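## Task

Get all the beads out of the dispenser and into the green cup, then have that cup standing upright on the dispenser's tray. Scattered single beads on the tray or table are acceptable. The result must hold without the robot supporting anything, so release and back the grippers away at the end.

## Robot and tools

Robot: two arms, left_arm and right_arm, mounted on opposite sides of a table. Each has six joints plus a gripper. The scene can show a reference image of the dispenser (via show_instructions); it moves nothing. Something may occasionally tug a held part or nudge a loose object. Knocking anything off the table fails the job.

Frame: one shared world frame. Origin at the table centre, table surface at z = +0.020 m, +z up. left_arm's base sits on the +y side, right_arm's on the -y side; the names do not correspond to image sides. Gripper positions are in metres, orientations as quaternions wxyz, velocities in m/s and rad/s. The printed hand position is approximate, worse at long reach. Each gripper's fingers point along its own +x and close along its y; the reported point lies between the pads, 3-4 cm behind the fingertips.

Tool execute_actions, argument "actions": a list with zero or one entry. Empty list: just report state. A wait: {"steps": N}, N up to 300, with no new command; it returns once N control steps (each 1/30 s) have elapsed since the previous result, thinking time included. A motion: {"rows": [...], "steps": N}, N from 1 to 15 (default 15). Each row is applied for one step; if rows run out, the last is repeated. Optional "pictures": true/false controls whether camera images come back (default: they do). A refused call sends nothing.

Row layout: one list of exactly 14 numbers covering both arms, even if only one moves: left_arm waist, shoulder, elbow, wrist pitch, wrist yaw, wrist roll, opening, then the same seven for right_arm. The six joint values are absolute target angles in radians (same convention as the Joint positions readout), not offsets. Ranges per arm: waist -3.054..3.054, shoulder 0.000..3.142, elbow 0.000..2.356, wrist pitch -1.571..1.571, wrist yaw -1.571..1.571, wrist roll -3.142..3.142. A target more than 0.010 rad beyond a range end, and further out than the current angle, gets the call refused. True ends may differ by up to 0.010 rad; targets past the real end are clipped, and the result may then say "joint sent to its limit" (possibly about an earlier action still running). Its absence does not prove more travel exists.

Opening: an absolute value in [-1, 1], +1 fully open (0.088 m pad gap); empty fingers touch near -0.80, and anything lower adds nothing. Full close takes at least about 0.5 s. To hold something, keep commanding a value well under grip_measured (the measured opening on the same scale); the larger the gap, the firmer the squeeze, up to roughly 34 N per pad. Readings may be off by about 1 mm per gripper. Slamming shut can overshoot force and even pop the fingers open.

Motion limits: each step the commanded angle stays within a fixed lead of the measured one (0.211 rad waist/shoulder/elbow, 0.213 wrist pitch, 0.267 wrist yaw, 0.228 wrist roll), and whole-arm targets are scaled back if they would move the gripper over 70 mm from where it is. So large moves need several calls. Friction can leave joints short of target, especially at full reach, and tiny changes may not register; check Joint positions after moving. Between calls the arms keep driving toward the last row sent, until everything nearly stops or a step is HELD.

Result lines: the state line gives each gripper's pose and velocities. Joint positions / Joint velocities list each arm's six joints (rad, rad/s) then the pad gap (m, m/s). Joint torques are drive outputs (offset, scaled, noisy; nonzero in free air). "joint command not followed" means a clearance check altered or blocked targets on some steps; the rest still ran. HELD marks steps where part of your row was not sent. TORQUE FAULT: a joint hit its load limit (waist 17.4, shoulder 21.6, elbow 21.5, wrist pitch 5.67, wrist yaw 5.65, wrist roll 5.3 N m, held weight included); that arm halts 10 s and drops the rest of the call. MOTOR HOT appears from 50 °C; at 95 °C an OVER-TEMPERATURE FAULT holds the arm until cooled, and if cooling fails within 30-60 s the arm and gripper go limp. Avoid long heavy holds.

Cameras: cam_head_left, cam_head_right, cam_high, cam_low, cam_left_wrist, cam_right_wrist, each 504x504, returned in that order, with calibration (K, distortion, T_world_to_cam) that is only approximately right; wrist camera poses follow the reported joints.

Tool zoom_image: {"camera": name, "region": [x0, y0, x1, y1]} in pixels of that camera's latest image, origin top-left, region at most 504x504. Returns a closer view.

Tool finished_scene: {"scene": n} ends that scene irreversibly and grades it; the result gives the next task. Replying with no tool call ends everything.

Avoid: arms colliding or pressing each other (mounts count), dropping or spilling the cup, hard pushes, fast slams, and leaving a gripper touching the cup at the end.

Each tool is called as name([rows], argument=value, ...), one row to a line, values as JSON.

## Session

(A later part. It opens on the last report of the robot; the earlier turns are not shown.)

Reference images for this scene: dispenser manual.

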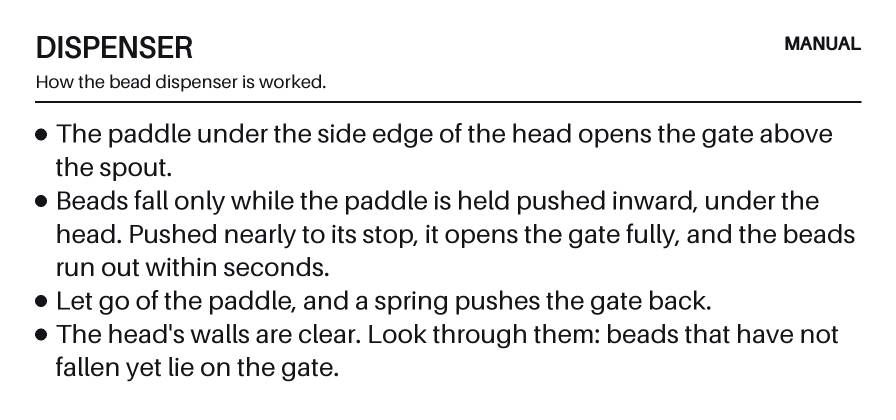

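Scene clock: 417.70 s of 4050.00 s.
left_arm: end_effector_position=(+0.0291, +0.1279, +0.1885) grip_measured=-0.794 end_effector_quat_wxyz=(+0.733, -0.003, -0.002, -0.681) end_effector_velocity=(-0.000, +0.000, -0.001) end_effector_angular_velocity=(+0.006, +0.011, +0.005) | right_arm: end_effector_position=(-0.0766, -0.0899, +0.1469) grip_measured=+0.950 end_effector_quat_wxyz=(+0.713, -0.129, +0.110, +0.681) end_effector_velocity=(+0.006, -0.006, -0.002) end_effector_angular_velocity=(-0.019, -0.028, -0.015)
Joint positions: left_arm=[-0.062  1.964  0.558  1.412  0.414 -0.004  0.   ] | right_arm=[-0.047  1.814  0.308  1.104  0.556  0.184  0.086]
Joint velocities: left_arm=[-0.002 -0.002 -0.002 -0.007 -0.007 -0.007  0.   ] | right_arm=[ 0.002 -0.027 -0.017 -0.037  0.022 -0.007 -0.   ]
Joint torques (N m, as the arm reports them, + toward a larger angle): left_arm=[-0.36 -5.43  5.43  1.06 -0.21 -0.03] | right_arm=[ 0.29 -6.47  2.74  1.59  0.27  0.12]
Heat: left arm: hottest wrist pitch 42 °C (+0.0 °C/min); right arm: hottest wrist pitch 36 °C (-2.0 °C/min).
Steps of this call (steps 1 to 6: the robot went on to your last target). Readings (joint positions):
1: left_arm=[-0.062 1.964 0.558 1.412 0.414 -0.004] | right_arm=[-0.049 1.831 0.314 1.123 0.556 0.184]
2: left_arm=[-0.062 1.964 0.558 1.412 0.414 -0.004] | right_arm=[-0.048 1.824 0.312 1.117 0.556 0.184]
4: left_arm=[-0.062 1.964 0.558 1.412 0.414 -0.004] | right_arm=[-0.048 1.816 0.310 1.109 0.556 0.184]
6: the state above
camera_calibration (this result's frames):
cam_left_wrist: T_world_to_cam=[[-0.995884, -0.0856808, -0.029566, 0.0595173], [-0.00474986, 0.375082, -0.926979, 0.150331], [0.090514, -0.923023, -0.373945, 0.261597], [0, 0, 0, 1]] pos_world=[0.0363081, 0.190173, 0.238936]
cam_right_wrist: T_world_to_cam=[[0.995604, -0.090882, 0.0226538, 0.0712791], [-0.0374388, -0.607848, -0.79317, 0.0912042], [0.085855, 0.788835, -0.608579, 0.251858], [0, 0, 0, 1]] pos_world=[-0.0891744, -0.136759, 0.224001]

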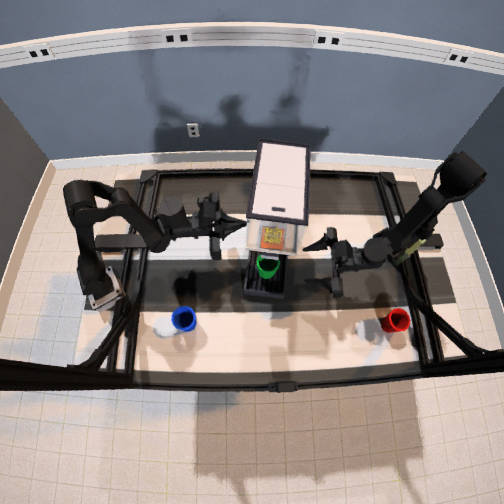

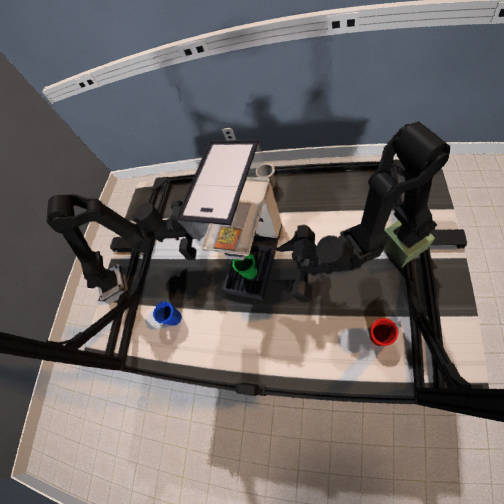

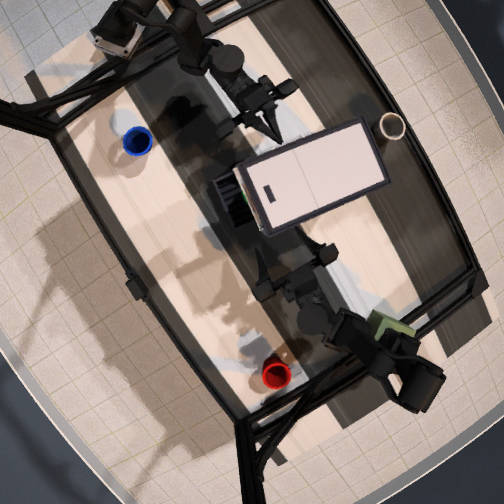

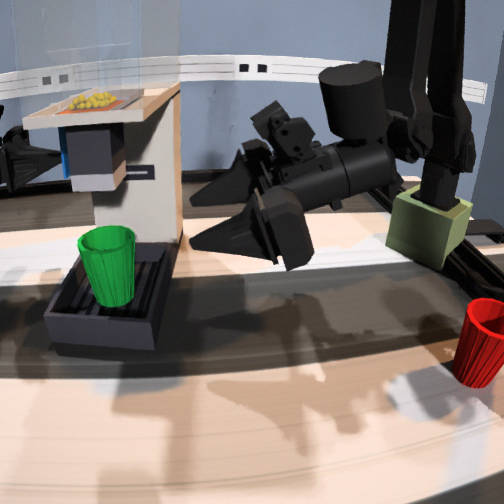

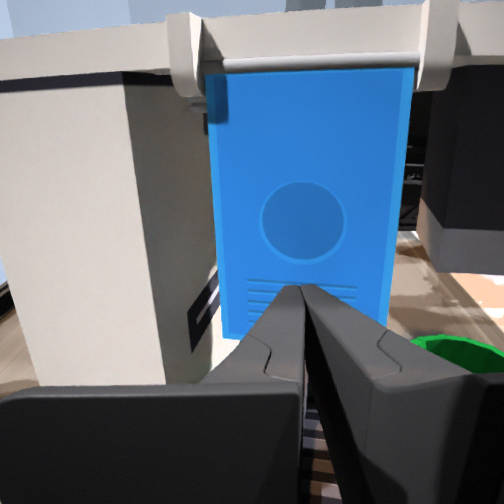

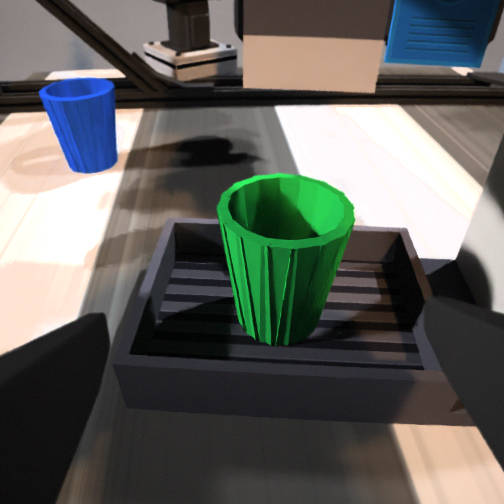

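execute_actions([
  {"rows":[[-0.066,1.982,0.567,1.407,0.408,-0.005,-0.85,-0.045,1.800,0.300,1.100,0.560,0.187,0.95],[-0.068,1.985,0.572,1.405,0.406,-0.005,-0.85,-0.045,1.800,0.300,1.100,0.560,0.187,0.95],[-0.070,1.988,0.578,1.402,0.404,-0.005,-0.85,-0.045,1.800,0.300,1.100,0.560,0.187,0.95],[-0.072,1.991,0.584,1.399,0.402,-0.005,-0.85,-0.045,1.800,0.300,1.100,0.560,0.187,0.95],[-0.074,1.994,0.590,1.396,0.400,-0.005,-0.85,-0.045,1.800,0.300,1.100,0.560,0.187,0.95],[-0.075,1.997,0.595,1.393,0.399,-0.005,-0.85,-0.045,1.800,0.300,1.100,0.560,0.187,0.95],[-0.077,1.999,0.600,1.391,0.397,-0.005,-0.85,-0.045,1.800,0.300,1.100,0.560,0.187,0.95],[-0.079,2.002,0.605,1.388,0.395,-0.005,-0.85,-0.045,1.800,0.300,1.100,0.560,0.187,0.95],[-0.080,2.004,0.610,1.386,0.394,-0.005,-0.85,-0.045,1.800,0.300,1.100,0.560,0.187,0.95],[-0.082,2.007,0.615,1.383,0.392,-0.005,-0.85,-0.045,1.800,0.300,1.100,0.560,0.187,0.95],[-0.084,2.009,0.620,1.380,0.390,-0.005,-0.85,-0.045,1.800,0.300,1.100,0.560,0.187,0.95],[-0.085,2.012,0.625,1.378,0.389,-0.005,-0.85,-0.045,1.800,0.300,1.100,0.560,0.187,0.95],[-0.087,2.014,0.630,1.375,0.387,-0.005,-0.85,-0.045,1.800,0.300,1.100,0.560,0.187,0.95],[-0.089,2.017,0.634,1.373,0.385,-0.005,-0.85,-0.045,1.800,0.300,1.100,0.560,0.187,0.95],[-0.090,2.019,0.638,1.371,0.384,-0.005,-0.85,-0.045,1.800,0.300,1.100,0.560,0.187,0.95]],"steps":15},
], pictures=false)

execute_actions([
  {"steps":12},
])

zoom_image(camera="cam_head_left", region=[220, 200, 330, 310])

Scene clock: 446.17 s of 4050.00 s.
left_arm: end_effector_position=(+0.0288, +0.1121, +0.1884) grip_measured=-0.794 end_effector_quat_wxyz=(+0.731, -0.003, -0.002, -0.683) end_effector_velocity=(-0.007, -0.036, +0.003) end_effector_angular_velocity=(-0.007, +0.004, -0.024) | right_arm: end_effector_position=(-0.0764, -0.0904, +0.1469) grip_measured=+0.950 end_effector_quat_wxyz=(+0.713, -0.129, +0.110, +0.681) end_effector_velocity=(-0.002, -0.001, -0.003) end_effector_angular_velocity=(-0.017, -0.033, +0.030)
Joint positions: left_arm=[-0.085  1.994  0.618  1.382  0.397 -0.004  0.   ] | right_arm=[-0.047  1.811  0.307  1.101  0.556  0.185  0.086]
Joint velocities: left_arm=[-0.061  0.056  0.129 -0.066 -0.037 -0.007 -0.   ] | right_arm=[-0.002  0.002 -0.002 -0.007 -0.022 -0.037  0.   ]
Joint torques (N m, as the arm reports them, + toward a larger angle): left_arm=[-0.19 -5.15  5.76  0.95 -0.35 -0.02] | right_arm=[ 0.28 -6.62  2.71  1.59  0.26  0.12]
Heat: left arm: hottest wrist pitch 40 °C (-2.0 °C/min); right arm: hottest wrist pitch 35 °C (-2.0 °C/min).
Steps of this call (steps 1 to 30: the robot went on to your last target; steps 31 to 90: nothing new was sent; then 24.97 s passed at rest; steps 91 to 105: all 15 steps of this action). Readings (joint positions):
91: left_arm=[-0.062 1.964 0.559 1.412 0.414 -0.004] | right_arm=[-0.047 1.811 0.307 1.101 0.556 0.185]
92: left_arm=[-0.062 1.965 0.559 1.411 0.413 -0.004] | right_arm=[-0.047 1.811 0.307 1.101 0.556 0.185]
94: left_arm=[-0.064 1.968 0.566 1.408 0.411 -0.004] | right_arm=[-0.047 1.811 0.307 1.101 0.556 0.185]
98: left_arm=[-0.071 1.979 0.586 1.398 0.405 -0.004] | right_arm=[-0.047 1.811 0.307 1.101 0.556 0.185]
105: the state above

Scene clock: 446.57 s of 4050.00 s.
left_arm: end_effector_position=(+0.0285, +0.1092, +0.1890) grip_measured=-0.794 end_effector_quat_wxyz=(+0.730, -0.003, -0.002, -0.683) end_effector_velocity=(-0.000, +0.000, -0.001) end_effector_angular_velocity=(+0.006, +0.011, +0.005) | right_arm: end_effector_position=(-0.0764, -0.0904, +0.1469) grip_measured=+0.950 end_effector_quat_wxyz=(+0.713, -0.129, +0.110, +0.681) end_effector_velocity=(-0.001, -0.001, -0.001) end_effector_angular_velocity=(-0.007, +0.006, +0.007)
Joint positions: left_arm=[-0.089  1.998  0.629  1.377  0.394 -0.004  0.   ] | right_arm=[-0.047  1.811  0.307  1.101  0.556  0.185  0.086]
Joint velocities: left_arm=[-0.002 -0.002 -0.002 -0.007 -0.007 -0.007 -0.   ] | right_arm=[ 0.002 -0.002 -0.002 -0.007 -0.007  0.007 -0.   ]
Joint torques (N m, as the arm reports them, + toward a larger angle): left_arm=[-0.04 -5.26  5.77  0.9  -0.38 -0.01] | right_arm=[ 0.15 -6.54  2.67  1.63  0.28  0.13]
Heat: left arm: hottest wrist pitch 40 °C (-2.0 °C/min); right arm: hottest wrist pitch 35 °C (-2.0 °C/min).
Steps of this call (steps 1 to 12: the robot went on to your last target). Readings (joint positions):
1: left_arm=[-0.086 1.995 0.622 1.381 0.396 -0.004] | right_arm=[-0.047 1.811 0.307 1.101 0.556 0.185]
2: left_arm=[-0.088 1.997 0.625 1.379 0.396 -0.004] | right_arm=[-0.047 1.811 0.307 1.101 0.556 0.185]
4: left_arm=[-0.088 1.998 0.628 1.378 0.395 -0.004] | right_arm=[-0.047 1.811 0.307 1.101 0.556 0.185]
8: left_arm=[-0.089 1.998 0.629 1.377 0.394 -0.004] | right_arm=[-0.047 1.811 0.307 1.101 0.556 0.185]
12: the state above
camera_calibration (this result's frames):
cam_left_wrist: T_world_to_cam=[[-0.996474, -0.0785003, -0.0296349, 0.0566169], [-0.00185998, 0.373762, -0.927523, 0.15794], [0.0838872, -0.924197, -0.37259, 0.244613], [0, 0, 0, 1]] pos_world=[0.0361911, 0.171483, 0.239311]
cam_right_wrist: T_world_to_cam=[[0.995613, -0.0905913, 0.0234226, 0.0710424], [-0.0367883, -0.609138, -0.79221, 0.0906881], [0.086035, 0.787873, -0.609798, 0.252264], [0, 0, 0, 1]] pos_world=[-0.089098, -0.137075, 0.224011]

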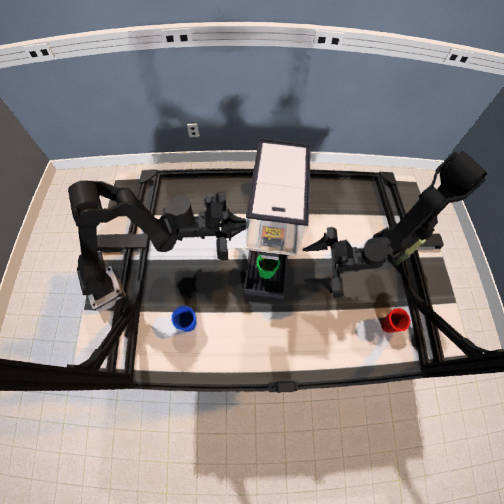

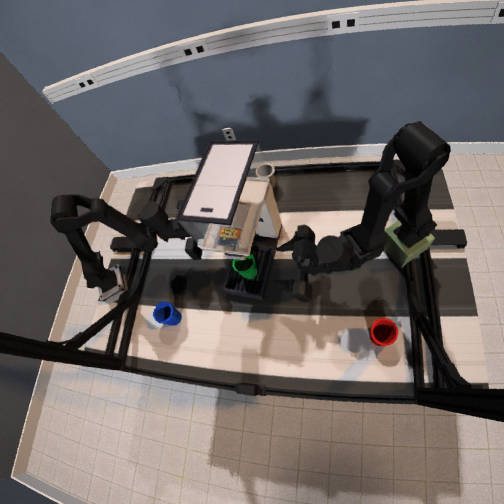

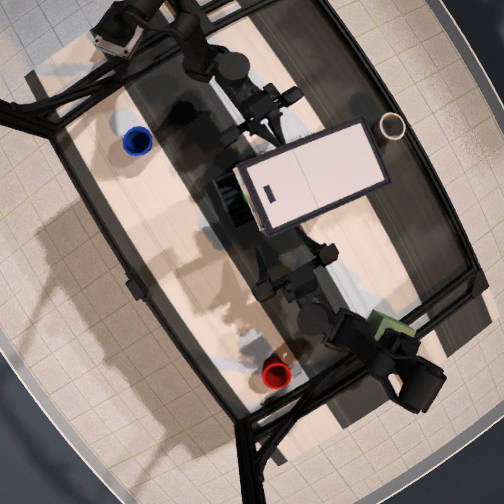

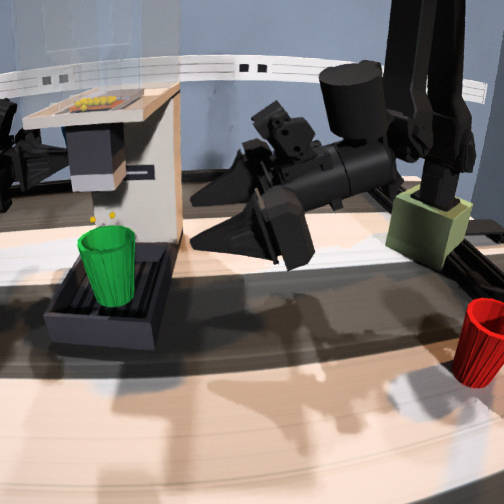

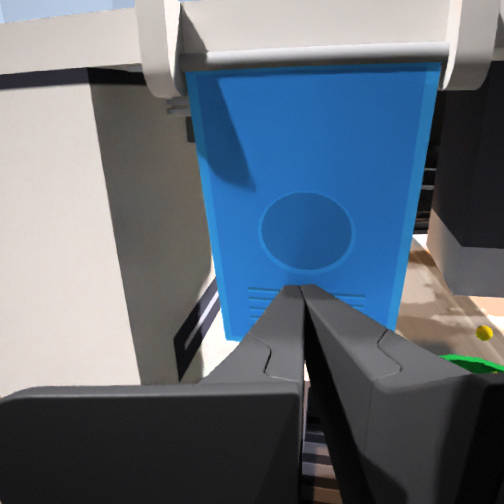

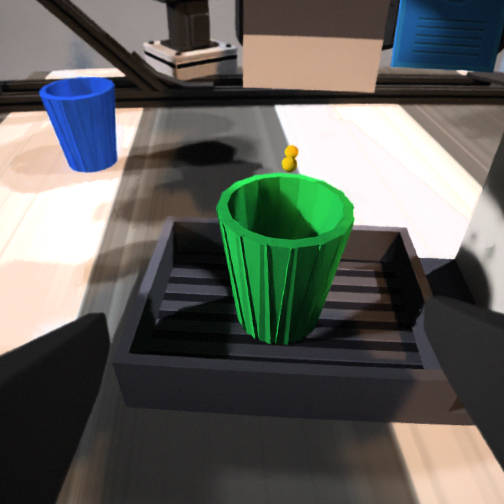

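Region (220, 200, 330, 310) of cam_head_left's 504x504 image, scaled by 4.582, with more detail than that image has.

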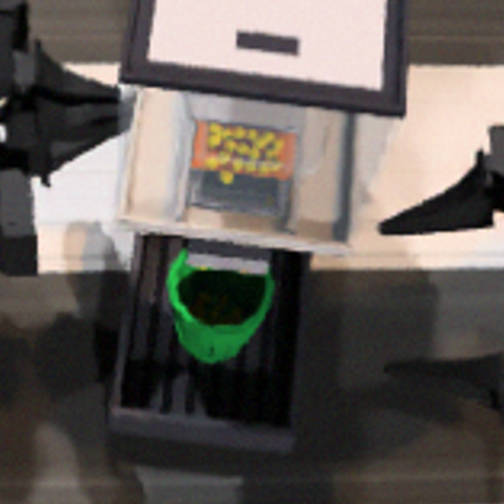

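execute_actions([
  {"rows":[[-0.091,2.020,0.640,1.370,0.383,-0.005,-0.85,-0.045,1.800,0.300,1.100,0.560,0.187,0.95],[-0.091,2.021,0.642,1.369,0.383,-0.005,-0.85,-0.045,1.800,0.300,1.100,0.560,0.187,0.95],[-0.092,2.022,0.644,1.368,0.382,-0.005,-0.85,-0.045,1.800,0.300,1.100,0.560,0.187,0.95],[-0.093,2.024,0.646,1.367,0.381,-0.005,-0.85,-0.045,1.800,0.300,1.100,0.560,0.187,0.95],[-0.093,2.025,0.648,1.366,0.381,-0.005,-0.85,-0.045,1.800,0.300,1.100,0.560,0.187,0.95],[-0.094,2.026,0.650,1.365,0.380,-0.005,-0.85,-0.045,1.800,0.300,1.100,0.560,0.187,0.95],[-0.095,2.027,0.652,1.364,0.379,-0.005,-0.85,-0.045,1.800,0.300,1.100,0.560,0.187,0.95],[-0.095,2.028,0.654,1.363,0.379,-0.005,-0.85,-0.045,1.800,0.300,1.100,0.560,0.187,0.95],[-0.096,2.030,0.656,1.362,0.378,-0.005,-0.85,-0.045,1.800,0.300,1.100,0.560,0.187,0.95],[-0.097,2.031,0.658,1.361,0.377,-0.005,-0.85,-0.045,1.800,0.300,1.100,0.560,0.187,0.95],[-0.097,2.032,0.660,1.360,0.377,-0.005,-0.85,-0.045,1.800,0.300,1.100,0.560,0.187,0.95],[-0.098,2.033,0.662,1.359,0.376,-0.005,-0.85,-0.045,1.800,0.300,1.100,0.560,0.187,0.95],[-0.099,2.034,0.664,1.358,0.375,-0.005,-0.85,-0.045,1.800,0.300,1.100,0.560,0.187,0.95],[-0.099,2.035,0.665,1.357,0.375,-0.005,-0.85,-0.045,1.800,0.300,1.100,0.560,0.187,0.95]],"steps":15},
], pictures=false)

execute_actions([
  {"steps":12},
])

zoom_image(camera="cam_head_left", region=[220, 200, 330, 310])

zoom_image(camera="cam_low", region=[20, 60, 180, 140])

Scene clock: 460.60 s of 4050.00 s.
left_arm: end_effector_position=(+0.0284, +0.1030, +0.1895) grip_measured=-0.794 end_effector_quat_wxyz=(+0.730, -0.003, -0.003, -0.684) end_effector_velocity=(+0.002, -0.009, -0.000) end_effector_angular_velocity=(+0.002, +0.009, +0.010) | right_arm: end_effector_position=(-0.0764, -0.0904, +0.1470) grip_measured=+0.950 end_effector_quat_wxyz=(+0.713, -0.129, +0.110, +0.681) end_effector_velocity=(+0.002, +0.000, -0.003) end_effector_angular_velocity=(-0.016, -0.013, +0.002)
Joint positions: left_arm=[-0.098  2.009  0.653  1.366  0.388 -0.004  0.   ] | right_arm=[-0.047  1.81   0.307  1.101  0.556  0.185  0.086]
Joint velocities: left_arm=[-0.012  0.017  0.037 -0.022 -0.022 -0.007  0.   ] | right_arm=[-0.007 -0.002  0.002 -0.022 -0.007 -0.007 -0.   ]
Joint torques (N m, as the arm reports them, + toward a larger angle): left_arm=[-0.14 -4.97  5.74  0.81 -0.43 -0.01] | right_arm=[ 0.09 -6.64  2.79  1.64  0.28  0.11]
Heat: left arm: hottest wrist pitch 39 °C (-3.0 °C/min); right arm: hottest wrist pitch 34 °C (-2.0 °C/min).
Steps of this call (steps 1 to 30: the robot went on to your last target; steps 31 to 90: nothing new was sent; then 10.53 s passed at rest; steps 91 to 105: all 15 steps of this action). Readings (joint positions):
91: left_arm=[-0.089 1.999 0.630 1.377 0.394 -0.004] | right_arm=[-0.047 1.811 0.307 1.101 0.556 0.185]
92: left_arm=[-0.090 1.999 0.630 1.376 0.394 -0.004] | right_arm=[-0.047 1.811 0.307 1.101 0.556 0.185]
94: left_arm=[-0.090 2.000 0.633 1.375 0.394 -0.004] | right_arm=[-0.047 1.811 0.307 1.101 0.556 0.185]
98: left_arm=[-0.093 2.003 0.640 1.372 0.392 -0.004] | right_arm=[-0.047 1.811 0.307 1.101 0.556 0.185]
105: the state above

Scene clock: 461.00 s of 4050.00 s.
left_arm: end_effector_position=(+0.0287, +0.1024, +0.1895) grip_measured=-0.794 end_effector_quat_wxyz=(+0.730, -0.003, -0.003, -0.684) end_effector_velocity=(+0.004, +0.001, -0.001) end_effector_angular_velocity=(+0.006, +0.011, +0.024) | right_arm: end_effector_position=(-0.0764, -0.0904, +0.1470) grip_measured=+0.950 end_effector_quat_wxyz=(+0.713, -0.129, +0.110, +0.681) end_effector_velocity=(+0.004, +0.000, +0.002) end_effector_angular_velocity=(+0.010, -0.010, -0.020)
Joint positions: left_arm=[-0.098  2.011  0.656  1.365  0.387 -0.004  0.   ] | right_arm=[-0.047  1.81   0.307  1.101  0.556  0.185  0.086]
Joint velocities: left_arm=[ 0.002 -0.002 -0.002 -0.007 -0.022 -0.007  0.   ] | right_arm=[-0.002 -0.002 -0.002  0.007  0.022 -0.007  0.   ]
Joint torques (N m, as the arm reports them, + toward a larger angle): left_arm=[ 0.   -5.06  5.76  0.83 -0.41  0.01] | right_arm=[ 0.3  -6.58  2.74  1.61  0.29  0.12]
Heat: left arm: hottest wrist pitch 39 °C (-3.0 °C/min); right arm: hottest wrist pitch 34 °C (-2.0 °C/min).
Steps of this call (steps 1 to 12: the robot went on to your last target). Readings (joint positions):
1: left_arm=[-0.098 2.010 0.654 1.366 0.387 -0.004] | right_arm=[-0.047 1.810 0.307 1.101 0.556 0.185]
2: left_arm=[-0.098 2.010 0.655 1.366 0.387 -0.004] | right_arm=[-0.047 1.810 0.307 1.101 0.556 0.185]
4: left_arm=[-0.098 2.011 0.656 1.365 0.387 -0.004] | right_arm=[-0.047 1.810 0.307 1.101 0.556 0.185]
8: left_arm=[-0.098 2.011 0.656 1.365 0.387 -0.004] | right_arm=[-0.047 1.810 0.307 1.101 0.556 0.185]
12: the state above
camera_calibration (this result's frames):
cam_left_wrist: T_world_to_cam=[[-0.996539, -0.0774118, -0.0302752, 0.0562514], [-0.000710356, 0.372147, -0.928174, 0.161239], [0.0831184, -0.92494, -0.370914, 0.238314], [0, 0, 0, 1]] pos_world=[0.036363, 0.164776, 0.239755]
cam_right_wrist: T_world_to_cam=[[0.995617, -0.0905989, 0.023197, 0.0710276], [-0.0369444, -0.608879, -0.792402, 0.0908056], [0.0859149, 0.788072, -0.609558, 0.252374], [0, 0, 0, 1]] pos_world=[-0.0890442, -0.137164, 0.224143]

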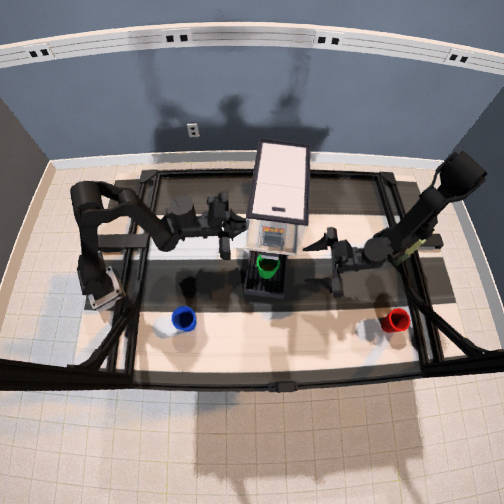

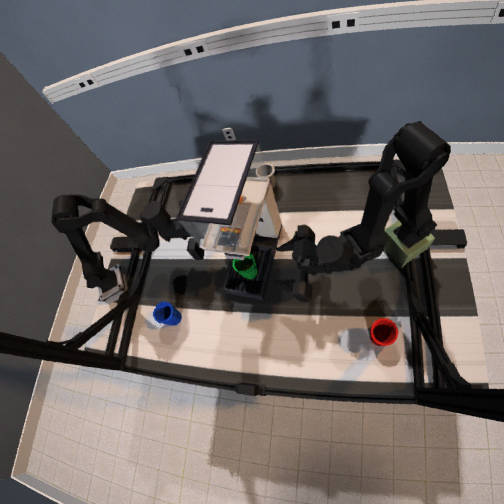

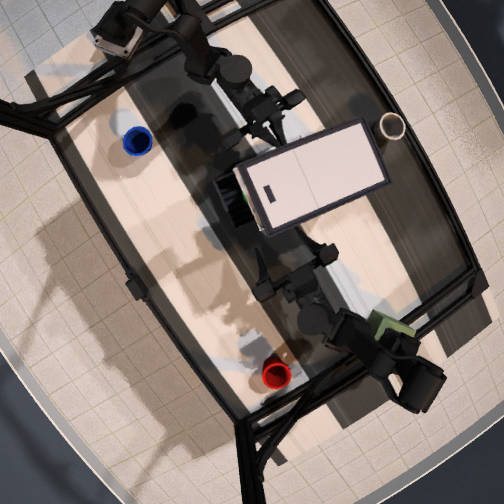

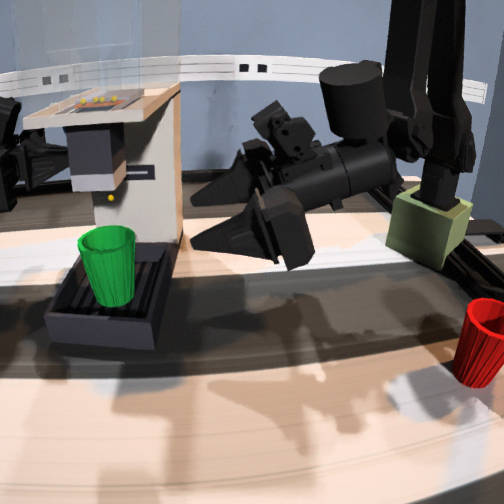

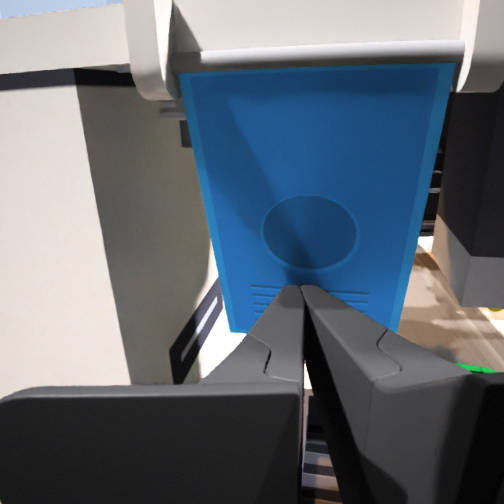

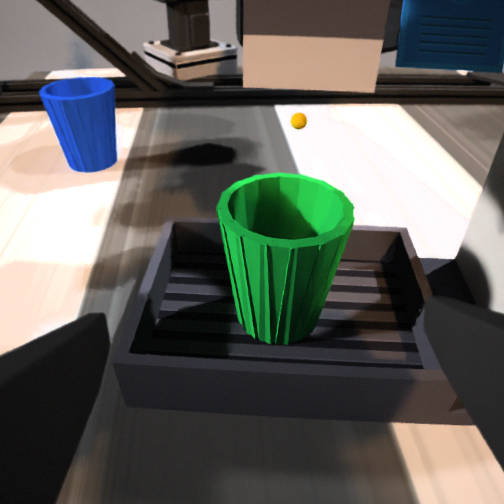

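Region (220, 200, 330, 310) of cam_head_left's 504x504 image, scaled by 4.582, with more detail than that image has.

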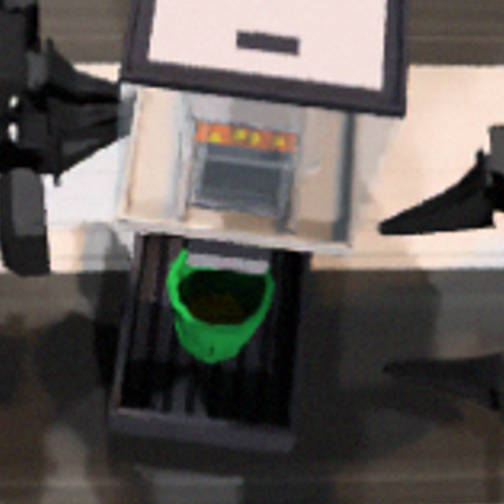

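Region (20, 60, 180, 140) of cam_low's 504x504 image, scaled by 3.150, with more detail than that image has.

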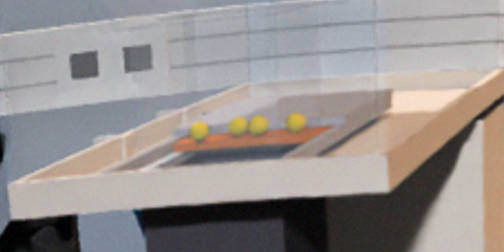

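execute_actions([
  {"rows":[[-0.100,2.036,0.667,1.356,0.374,-0.005,-0.85,-0.045,1.795,0.299,1.094,0.560,0.187,0.95],[-0.100,2.037,0.668,1.355,0.374,-0.005,-0.85,-0.045,1.780,0.295,1.078,0.560,0.187,0.95],[-0.101,2.038,0.670,1.355,0.373,-0.005,-0.85,-0.045,1.758,0.290,1.053,0.560,0.187,0.95],[-0.101,2.039,0.671,1.354,0.373,-0.005,-0.85,-0.045,1.730,0.283,1.021,0.560,0.187,0.95],[-0.102,2.040,0.673,1.353,0.372,-0.005,-0.85,-0.045,1.696,0.274,0.983,0.560,0.187,0.95],[-0.102,2.041,0.674,1.352,0.372,-0.005,-0.85,-0.045,1.659,0.265,0.942,0.560,0.187,0.95],[-0.103,2.041,0.676,1.352,0.371,-0.005,-0.85,-0.045,1.620,0.255,0.898,0.560,0.187,0.95],[-0.103,2.042,0.677,1.351,0.371,-0.005,-0.85,-0.045,1.580,0.245,0.852,0.560,0.187,0.95],[-0.104,2.043,0.679,1.350,0.370,-0.005,-0.85,-0.045,1.541,0.235,0.808,0.560,0.187,0.95],[-0.104,2.043,0.679,1.350,0.370,-0.005,-0.85,-0.045,1.504,0.226,0.767,0.560,0.187,0.95],[-0.104,2.043,0.679,1.350,0.370,-0.005,-0.85,-0.045,1.470,0.217,0.729,0.560,0.187,0.95],[-0.104,2.043,0.679,1.350,0.370,-0.005,-0.85,-0.045,1.442,0.210,0.697,0.560,0.187,0.95],[-0.104,2.043,0.679,1.350,0.370,-0.005,-0.85,-0.045,1.420,0.205,0.672,0.560,0.187,0.95],[-0.104,2.043,0.679,1.350,0.370,-0.005,-0.85,-0.045,1.405,0.201,0.656,0.560,0.187,0.95],[-0.104,2.043,0.679,1.350,0.370,-0.005,-0.85,-0.045,1.400,0.200,0.650,0.560,0.187,0.95]],"steps":15},
], pictures=false)

execute_actions([
  {"steps":10},
])

zoom_image(camera="cam_head_left", region=[220, 200, 330, 310])

zoom_image(camera="cam_low", region=[20, 60, 180, 140])

Scene clock: 471.17 s of 4050.00 s.
left_arm: end_effector_position=(+0.0293, +0.0990, +0.1894) grip_measured=-0.794 end_effector_quat_wxyz=(+0.730, -0.003, -0.003, -0.683) end_effector_velocity=(-0.002, -0.001, -0.002) end_effector_angular_velocity=(+0.006, +0.010, -0.010) | right_arm: end_effector_position=(-0.0541, -0.1274, +0.1599) grip_measured=+0.950 end_effector_quat_wxyz=(+0.708, -0.189, +0.123, +0.669) end_effector_velocity=(+0.043, -0.068, +0.012) end_effector_angular_velocity=(-0.143, -0.097, -0.006)
Joint positions: left_arm=[-0.102  2.018  0.67   1.358  0.381 -0.004  0.   ] | right_arm=[-0.047  1.454  0.22   0.705  0.557  0.185  0.086]
Joint velocities: left_arm=[-0.002  0.002  0.002 -0.007  0.007 -0.007 -0.   ] | right_arm=[-0.002 -0.584 -0.159 -0.593  0.007 -0.007  0.   ]
Joint torques (N m, as the arm reports them, + toward a larger angle): left_arm=[-0.07 -5.12  5.95  0.75 -0.37 -0.06] | right_arm=[ 0.29 -4.21  3.97  1.58  0.28  0.12]
Heat: left arm: hottest wrist pitch 38 °C (-4.0 °C/min); right arm: hottest wrist pitch 34 °C (-2.0 °C/min).
Steps of this call (steps 1 to 15: the robot went on to your last target; steps 16 to 90: nothing new was sent; then 6.67 s passed at rest; steps 91 to 105: all 15 steps of this action). Readings (joint positions):
91: left_arm=[-0.098 2.011 0.656 1.365 0.386 -0.004] | right_arm=[-0.047 1.810 0.306 1.100 0.556 0.185]
92: left_arm=[-0.098 2.012 0.657 1.364 0.386 -0.004] | right_arm=[-0.047 1.807 0.306 1.095 0.556 0.185]
94: left_arm=[-0.099 2.013 0.659 1.363 0.386 -0.004] | right_arm=[-0.047 1.787 0.302 1.068 0.556 0.185]
98: left_arm=[-0.101 2.016 0.664 1.361 0.383 -0.004] | right_arm=[-0.047 1.682 0.276 0.952 0.556 0.185]
105: the state above

Scene clock: 471.50 s of 4050.00 s.
left_arm: end_effector_position=(+0.0294, +0.0990, +0.1893) grip_measured=-0.794 end_effector_quat_wxyz=(+0.731, -0.003, -0.003, -0.683) end_effector_velocity=(-0.001, +0.001, -0.008) end_effector_angular_velocity=(+0.028, +0.021, +0.005) | right_arm: end_effector_position=(-0.0507, -0.1329, +0.1597) grip_measured=+0.950 end_effector_quat_wxyz=(+0.707, -0.199, +0.125, +0.667) end_effector_velocity=(+0.002, -0.003, -0.004) end_effector_angular_velocity=(-0.024, -0.004, +0.001)
Joint positions: left_arm=[-0.102  2.018  0.67   1.358  0.38  -0.004  0.   ] | right_arm=[-0.047  1.41   0.209  0.652  0.557  0.185  0.086]
Joint velocities: left_arm=[-0.002  0.002 -0.007 -0.022 -0.007 -0.007 -0.   ] | right_arm=[-0.002 -0.012 -0.002 -0.037 -0.007  0.007 -0.   ]
Joint torques (N m, as the arm reports them, + toward a larger angle): left_arm=[-0.24 -5.07  5.96  0.75 -0.37 -0.02] | right_arm=[ 0.2  -4.41  3.74  1.56  0.3   0.1 ]
Heat: left arm: hottest wrist pitch 38 °C (-4.1 °C/min); right arm: hottest wrist pitch 34 °C (-2.0 °C/min).
Steps of this call (steps 1 to 10: the robot went on to your last target). Readings (joint positions):
1: left_arm=[-0.102 2.018 0.670 1.358 0.381 -0.004] | right_arm=[-0.047 1.438 0.216 0.688 0.557 0.185]
2: left_arm=[-0.102 2.018 0.670 1.358 0.381 -0.004] | right_arm=[-0.047 1.428 0.213 0.677 0.557 0.185]
4: left_arm=[-0.102 2.018 0.670 1.358 0.381 -0.004] | right_arm=[-0.047 1.417 0.211 0.663 0.557 0.185]
8: left_arm=[-0.102 2.018 0.670 1.358 0.380 -0.004] | right_arm=[-0.047 1.411 0.209 0.654 0.557 0.185]
10: the state above
camera_calibration (this result's frames):
cam_left_wrist: T_world_to_cam=[[-0.996336, -0.0800628, -0.0300785, 0.0569173], [-0.00191085, 0.372437, -0.928056, 0.162318], [0.085505, -0.924598, -0.371225, 0.235028], [0, 0, 0, 1]] pos_world=[0.0369228, 0.16141, 0.239601]
cam_right_wrist: T_world_to_cam=[[0.990595, -0.0832175, 0.108611, 0.0283506], [0.0189913, -0.70248, -0.71145, 0.0533796], [0.135502, 0.706821, -0.694293, 0.296621], [0, 0, 0, 1]] pos_world=[-0.0692905, -0.1698, 0.240839]

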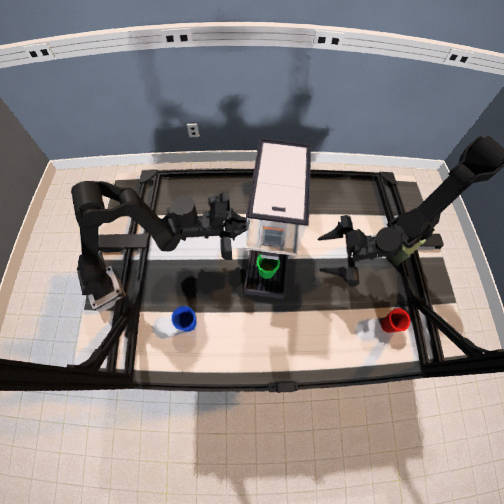

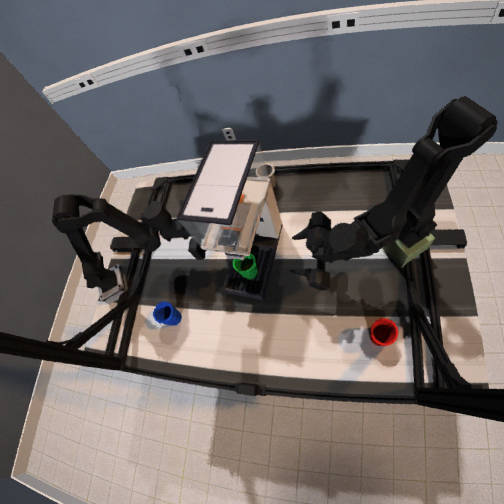

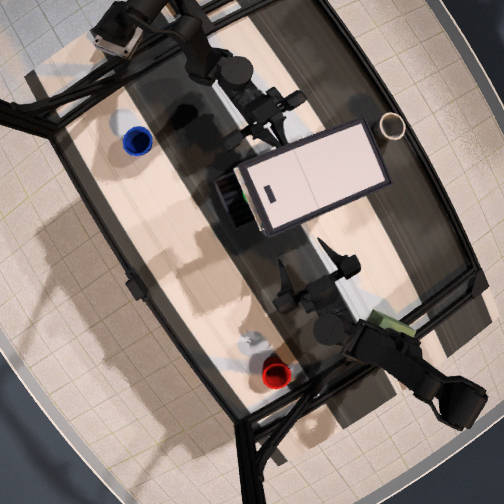

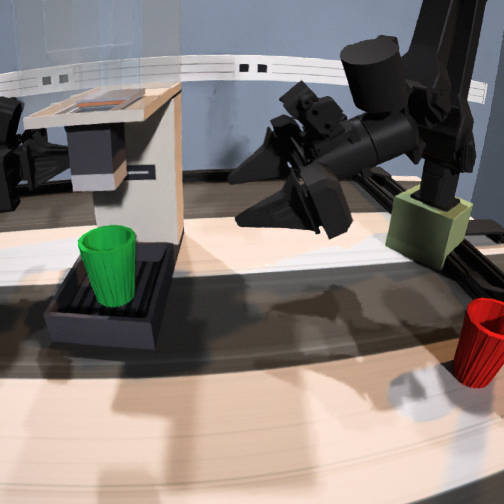

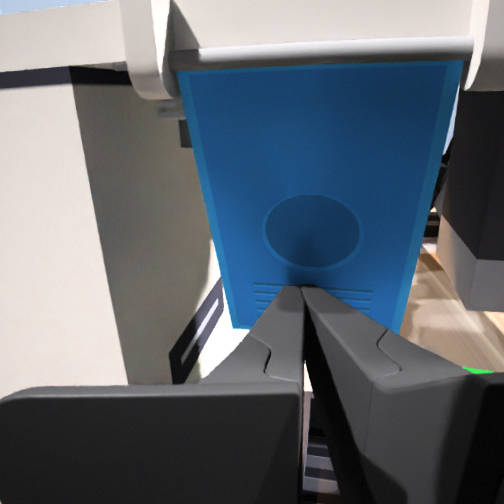

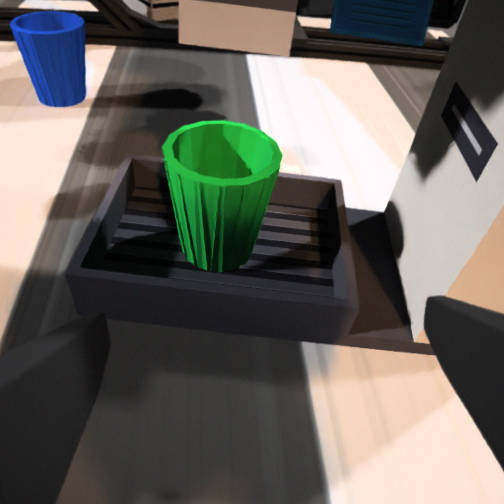

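Region (220, 200, 330, 310) of cam_head_left's 504x504 image, scaled by 4.582, with more detail than that image has.

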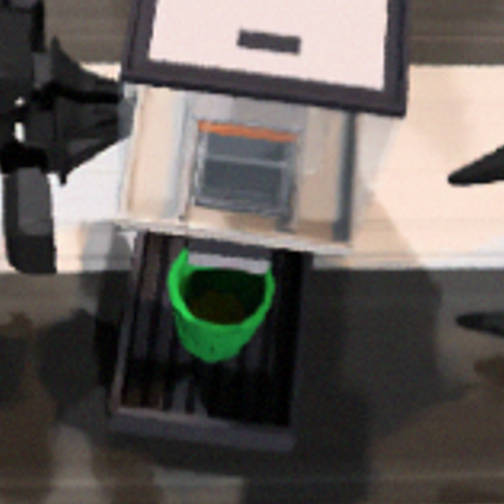

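Region (20, 60, 180, 140) of cam_low's 504x504 image, scaled by 3.150, with more detail than that image has.

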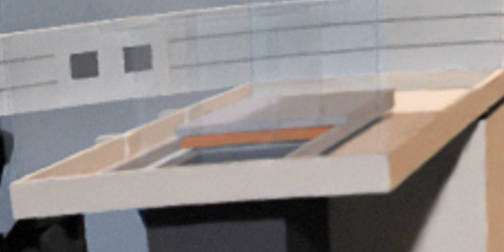

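execute_actions([
  {"rows":[[-0.102,2.030,0.672,1.354,0.376,-0.005,-0.85,-0.043,1.397,0.199,0.647,0.560,0.187,0.95],[-0.100,2.017,0.665,1.358,0.382,-0.005,-0.85,-0.035,1.388,0.198,0.638,0.560,0.187,0.95],[-0.098,2.006,0.658,1.362,0.386,-0.005,-0.85,-0.025,1.374,0.195,0.624,0.560,0.187,0.95],[-0.095,2.000,0.650,1.366,0.389,-0.005,-0.85,-0.011,1.356,0.191,0.606,0.560,0.187,0.95],[-0.092,1.995,0.641,1.371,0.392,-0.005,-0.85,0.006,1.335,0.187,0.585,0.560,0.187,0.95],[-0.089,1.990,0.631,1.376,0.395,-0.005,-0.85,0.024,1.312,0.182,0.562,0.560,0.187,0.95],[-0.085,1.984,0.620,1.382,0.399,-0.005,-0.85,0.043,1.288,0.178,0.538,0.560,0.187,0.95],[-0.081,1.978,0.608,1.388,0.403,-0.005,-0.85,0.062,1.262,0.172,0.512,0.560,0.187,0.95],[-0.076,1.971,0.594,1.395,0.408,-0.005,-0.85,0.081,1.238,0.168,0.488,0.560,0.187,0.95],[-0.070,1.963,0.578,1.403,0.413,-0.005,-0.85,0.100,1.215,0.163,0.465,0.560,0.187,0.95],[-0.064,1.954,0.560,1.411,0.419,-0.005,-0.85,0.116,1.194,0.159,0.444,0.560,0.187,0.95],[-0.057,1.943,0.540,1.418,0.426,-0.005,-0.85,0.130,1.176,0.155,0.426,0.560,0.187,0.95],[-0.049,1.930,0.518,1.422,0.433,-0.005,-0.85,0.140,1.162,0.152,0.412,0.560,0.187,0.95],[-0.041,1.914,0.495,1.420,0.440,-0.005,-0.85,0.147,1.153,0.151,0.403,0.560,0.187,0.95],[-0.033,1.894,0.472,1.410,0.446,-0.005,-0.85,0.150,1.150,0.150,0.400,0.560,0.187,0.95]],"steps":15},
], pictures=false)

execute_actions([
  {"rows":[[-0.025,1.869,0.449,1.392,0.451,-0.005,-0.85,0.150,1.150,0.150,0.400,0.560,0.187,0.95],[-0.017,1.839,0.426,1.365,0.455,-0.005,-0.85,0.150,1.150,0.150,0.400,0.560,0.187,0.95],[-0.009,1.804,0.403,1.330,0.458,-0.005,-0.85,0.150,1.150,0.150,0.400,0.560,0.187,0.95],[-0.002,1.765,0.381,1.288,0.460,-0.005,-0.85,0.150,1.150,0.150,0.400,0.560,0.187,0.95],[0.005,1.724,0.360,1.242,0.460,-0.005,-0.85,0.150,1.150,0.150,0.400,0.560,0.187,0.95],[0.012,1.682,0.340,1.194,0.460,-0.005,-0.85,0.150,1.150,0.150,0.400,0.560,0.187,0.95],[0.018,1.640,0.321,1.145,0.460,-0.005,-0.85,0.150,1.150,0.150,0.400,0.560,0.187,0.95],[0.024,1.598,0.303,1.096,0.460,-0.005,-0.85,0.150,1.150,0.150,0.400,0.560,0.187,0.95],[0.029,1.557,0.286,1.047,0.460,-0.005,-0.85,0.150,1.150,0.150,0.400,0.560,0.187,0.95],[0.034,1.517,0.270,0.998,0.460,-0.005,-0.85,0.150,1.150,0.150,0.400,0.560,0.187,0.95],[0.038,1.479,0.256,0.950,0.460,-0.005,-0.85,0.150,1.150,0.150,0.400,0.560,0.187,0.95],[0.042,1.444,0.243,0.904,0.460,-0.005,-0.85,0.150,1.150,0.150,0.400,0.560,0.187,0.95],[0.045,1.412,0.232,0.861,0.460,-0.005,-0.85,0.150,1.150,0.150,0.400,0.560,0.187,0.95],[0.047,1.384,0.223,0.822,0.460,-0.005,-0.85,0.150,1.150,0.150,0.400,0.560,0.187,0.95],[0.049,1.360,0.215,0.788,0.460,-0.005,-0.85,0.150,1.150,0.150,0.400,0.560,0.187,0.95]],"steps":15},
], pictures=false)

execute_actions([
  {"rows":[[0.050,1.340,0.209,0.759,0.460,-0.005,-0.85,0.150,1.150,0.150,0.400,0.560,0.187,0.95],[0.050,1.324,0.205,0.736,0.460,-0.005,-0.85,0.150,1.150,0.150,0.400,0.560,0.187,0.95],[0.050,1.312,0.202,0.718,0.460,-0.005,-0.85,0.150,1.150,0.150,0.400,0.560,0.187,0.95],[0.050,1.304,0.201,0.706,0.460,-0.005,-0.85,0.150,1.150,0.150,0.400,0.560,0.187,0.95],[0.050,1.300,0.200,0.700,0.460,-0.005,-0.85,0.150,1.150,0.150,0.400,0.560,0.187,0.95]],"steps":12},
])

zoom_image(camera="cam_head_left", region=[220, 200, 330, 310])

zoom_image(camera="cam_low", region=[10, 70, 210, 360])

Scene clock: 507.30 s of 4050.00 s.
left_arm: end_effector_position=(+0.0276, +0.1340, +0.1867) grip_measured=-0.794 end_effector_quat_wxyz=(+0.731, -0.001, +0.004, -0.682) end_effector_velocity=(-0.028, +0.157, -0.004) end_effector_angular_velocity=(+0.139, +0.084, -0.015) | right_arm: end_effector_position=(-0.0820, -0.1711, +0.1666) grip_measured=+0.950 end_effector_quat_wxyz=(+0.645, -0.228, +0.110, +0.721) end_effector_velocity=(-0.042, -0.066, +0.004) end_effector_angular_velocity=(-0.047, -0.056, +0.297)
Joint positions: left_arm=[-0.055  1.949  0.534  1.41   0.425 -0.004  0.   ] | right_arm=[0.127 1.185 0.166 0.431 0.557 0.185 0.086]
Joint velocities: left_arm=[ 0.183 -0.457 -0.623  0.007  0.198 -0.007  0.   ] | right_arm=[ 0.281 -0.364 -0.081 -0.344 -0.007 -0.022 -0.   ]
Joint torques (N m, as the arm reports them, + toward a larger angle): left_arm=[ 0.42 -8.89  3.15  1.35  0.19  0.01] | right_arm=[-0.03 -3.39  4.54  1.54  0.28  0.12]
Heat: left arm: hottest wrist pitch 37 °C (-3.0 °C/min); right arm: hottest wrist pitch 33 °C (-2.0 °C/min).
Steps of this call (steps 1 to 30: the robot went on to your last target; steps 31 to 90: nothing new was sent; then 32.30 s passed at rest; steps 91 to 105: all 15 steps of this action). Readings (joint positions):
91: left_arm=[-0.102 2.019 0.670 1.358 0.380 -0.004] | right_arm=[-0.047 1.408 0.209 0.651 0.557 0.185]
92: left_arm=[-0.102 2.019 0.670 1.358 0.380 -0.004] | right_arm=[-0.045 1.406 0.209 0.648 0.557 0.185]
94: left_arm=[-0.101 2.019 0.668 1.360 0.380 -0.004] | right_arm=[-0.036 1.393 0.207 0.633 0.557 0.185]
98: left_arm=[-0.090 2.007 0.640 1.373 0.386 -0.004] | right_arm=[0.016 1.327 0.193 0.567 0.557 0.185]
105: the state above

Scene clock: 507.80 s of 4050.00 s.
left_arm: end_effector_position=(+0.0095, +0.2242, +0.1713) grip_measured=-0.794 end_effector_quat_wxyz=(+0.745, +0.037, +0.146, -0.650) end_effector_velocity=(-0.065, +0.144, -0.069) end_effector_angular_velocity=(+0.530, +0.359, +0.085) | right_arm: end_effector_position=(-0.0846, -0.1763, +0.1664) grip_measured=+0.950 end_effector_quat_wxyz=(+0.637, -0.233, +0.108, +0.727) end_effector_velocity=(-0.002, +0.001, +0.003) end_effector_angular_velocity=(+0.013, +0.024, +0.000)
Joint positions: left_arm=[ 0.039  1.446  0.251  0.896  0.455 -0.005  0.   ] | right_arm=[0.148 1.158 0.16  0.401 0.558 0.185 0.086]
Joint velocities: left_arm=[ 0.076 -0.93  -0.344 -1.223 -0.007 -0.007 -0.   ] | right_arm=[-0.002 -0.002 -0.002  0.022 -0.007  0.007 -0.   ]
Joint torques (N m, as the arm reports them, + toward a larger angle): left_arm=[ 0.31 -4.87  4.8   1.05  0.29  0.02] | right_arm=[ 0.3  -3.22  4.43  1.53  0.26  0.13]
Heat: left arm: hottest wrist pitch 37 °C (-3.0 °C/min); right arm: hottest wrist pitch 33 °C (-2.0 °C/min).
Steps of this call (steps 1 to 15: all 15 steps of this action). Readings (joint positions):
1: left_arm=[-0.048 1.932 0.512 1.410 0.431 -0.004] | right_arm=[0.134 1.176 0.164 0.422 0.557 0.185]
2: left_arm=[-0.041 1.913 0.490 1.401 0.436 -0.004] | right_arm=[0.140 1.169 0.162 0.415 0.558 0.185]
4: left_arm=[-0.024 1.860 0.445 1.359 0.445 -0.004] | right_arm=[0.144 1.163 0.161 0.408 0.558 0.185]
8: left_arm=[0.005 1.715 0.360 1.212 0.452 -0.005] | right_arm=[0.147 1.159 0.160 0.402 0.558 0.185]
15: the state above

Scene clock: 508.20 s of 4050.00 s.
left_arm: end_effector_position=(-0.0013, +0.2444, +0.1603) grip_measured=-0.794 end_effector_quat_wxyz=(+0.741, +0.049, +0.192, -0.642) end_effector_velocity=(-0.000, +0.004, -0.004) end_effector_angular_velocity=(+0.021, +0.026, +0.025) | right_arm: end_effector_position=(-0.0846, -0.1763, +0.1664) grip_measured=+0.950 end_effector_quat_wxyz=(+0.637, -0.233, +0.108, +0.727) end_effector_velocity=(+0.003, -0.001, -0.003) end_effector_angular_velocity=(-0.010, -0.024, +0.009)
Joint positions: left_arm=[ 0.047  1.311  0.208  0.707  0.455 -0.004  0.   ] | right_arm=[0.148 1.157 0.16  0.401 0.558 0.185 0.086]
Joint velocities: left_arm=[-0.002 -0.022 -0.007 -0.037 -0.022 -0.022  0.   ] | right_arm=[-0.007 -0.002 -0.007 -0.007 -0.007 -0.022 -0.   ]
Joint torques (N m, as the arm reports them, + toward a larger angle): left_arm=[ 0.39 -4.37  5.11  1.02  0.31  0.  ] | right_arm=[ 0.17 -3.13  4.5   1.5   0.28  0.09]
Heat: left arm: hottest wrist pitch 37 °C (-3.0 °C/min); right arm: hottest wrist pitch 33 °C (-2.0 °C/min).
Steps of this call (steps 1 to 12: all 12 steps of this action). Readings (joint positions):
1: left_arm=[0.041 1.417 0.241 0.857 0.455 -0.004] | right_arm=[0.148 1.158 0.160 0.401 0.558 0.185]
2: left_arm=[0.043 1.392 0.231 0.822 0.455 -0.004] | right_arm=[0.148 1.157 0.160 0.401 0.558 0.185]
4: left_arm=[0.045 1.353 0.218 0.767 0.455 -0.004] | right_arm=[0.148 1.157 0.160 0.401 0.558 0.185]
8: left_arm=[0.046 1.318 0.209 0.718 0.455 -0.004] | right_arm=[0.148 1.157 0.160 0.401 0.558 0.185]
12: the state above
camera_calibration (this result's frames):
cam_left_wrist: T_world_to_cam=[[-0.975016, -0.171858, 0.14074, 0.032226], [-0.219721, 0.653037, -0.724752, -0.020222], [0.0326454, -0.737568, -0.674483, 0.364104], [0, 0, 0, 1]] pos_world=[0.0150914, 0.287295, 0.22639]
cam_right_wrist: T_world_to_cam=[[0.984078, 0.113233, 0.136998, 0.0869355], [0.176593, -0.710218, -0.681473, 0.0353389], [0.0201332, 0.694815, -0.718906, 0.3288], [0, 0, 0, 1]] pos_world=[-0.0984117, -0.213201, 0.248549]

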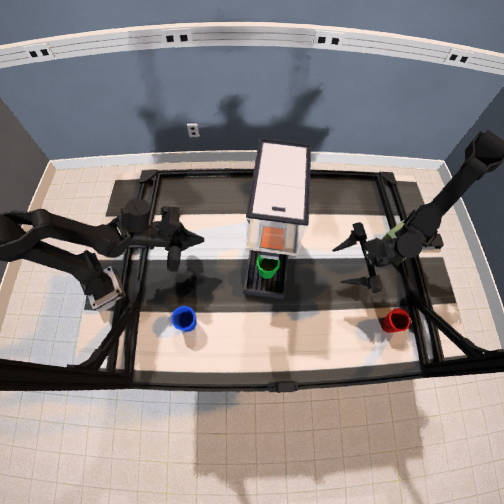

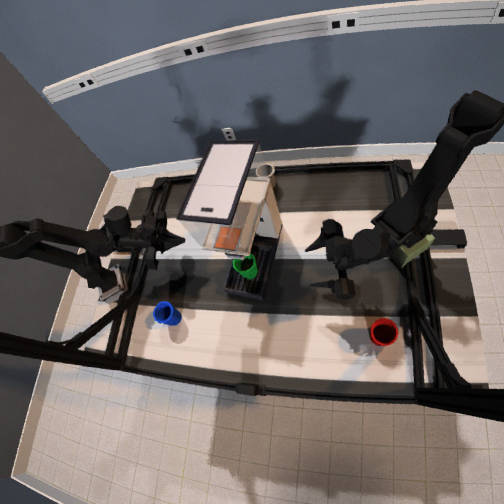

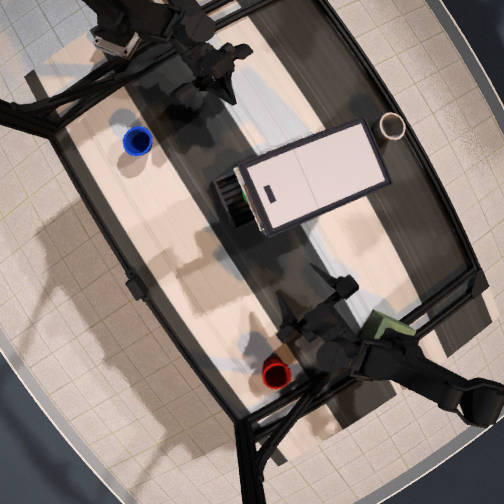

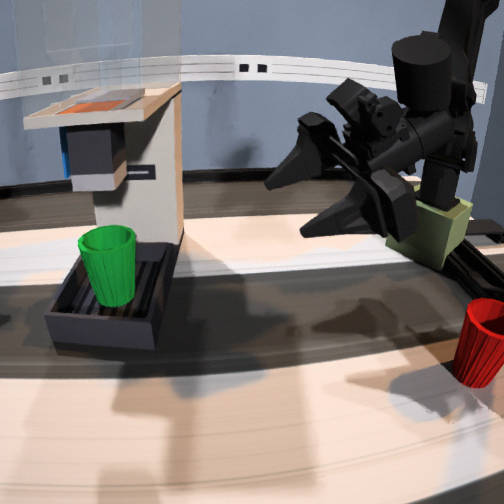

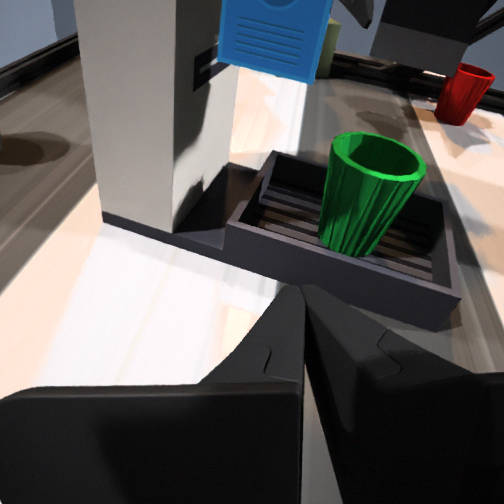

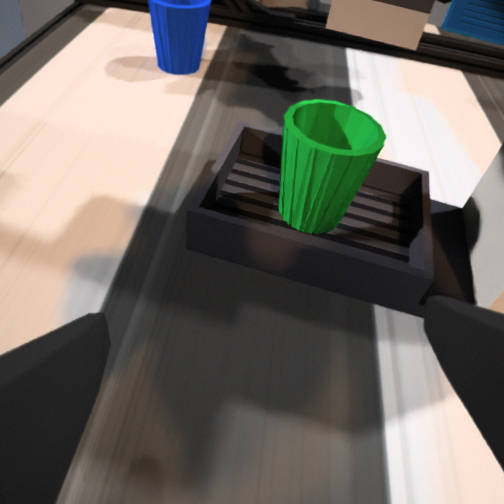

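Region (220, 200, 330, 310) of cam_head_left's 504x504 image, scaled by 4.582, with more detail than that image has.

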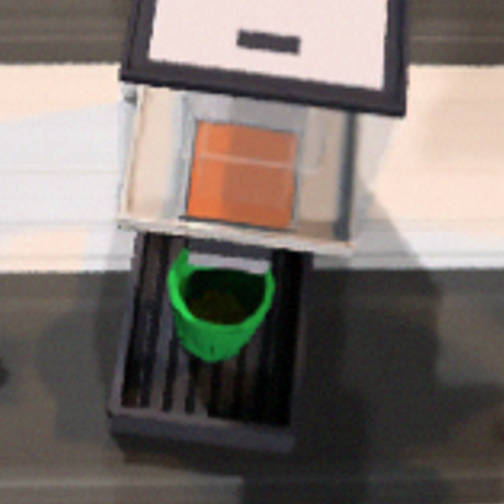

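Region (10, 70, 210, 360) of cam_low's 504x504 image, scaled by 1.738, with more detail than that image has; it fills the left 348 columns of this view, and the rest is white.

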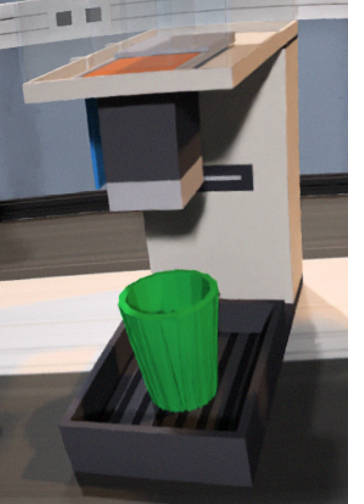

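The gate is empty and the beads are in the green cup. The cup is upright on the tray and both arms are clear.

finished_scene(scene=2)

The scene is finished: the task was done.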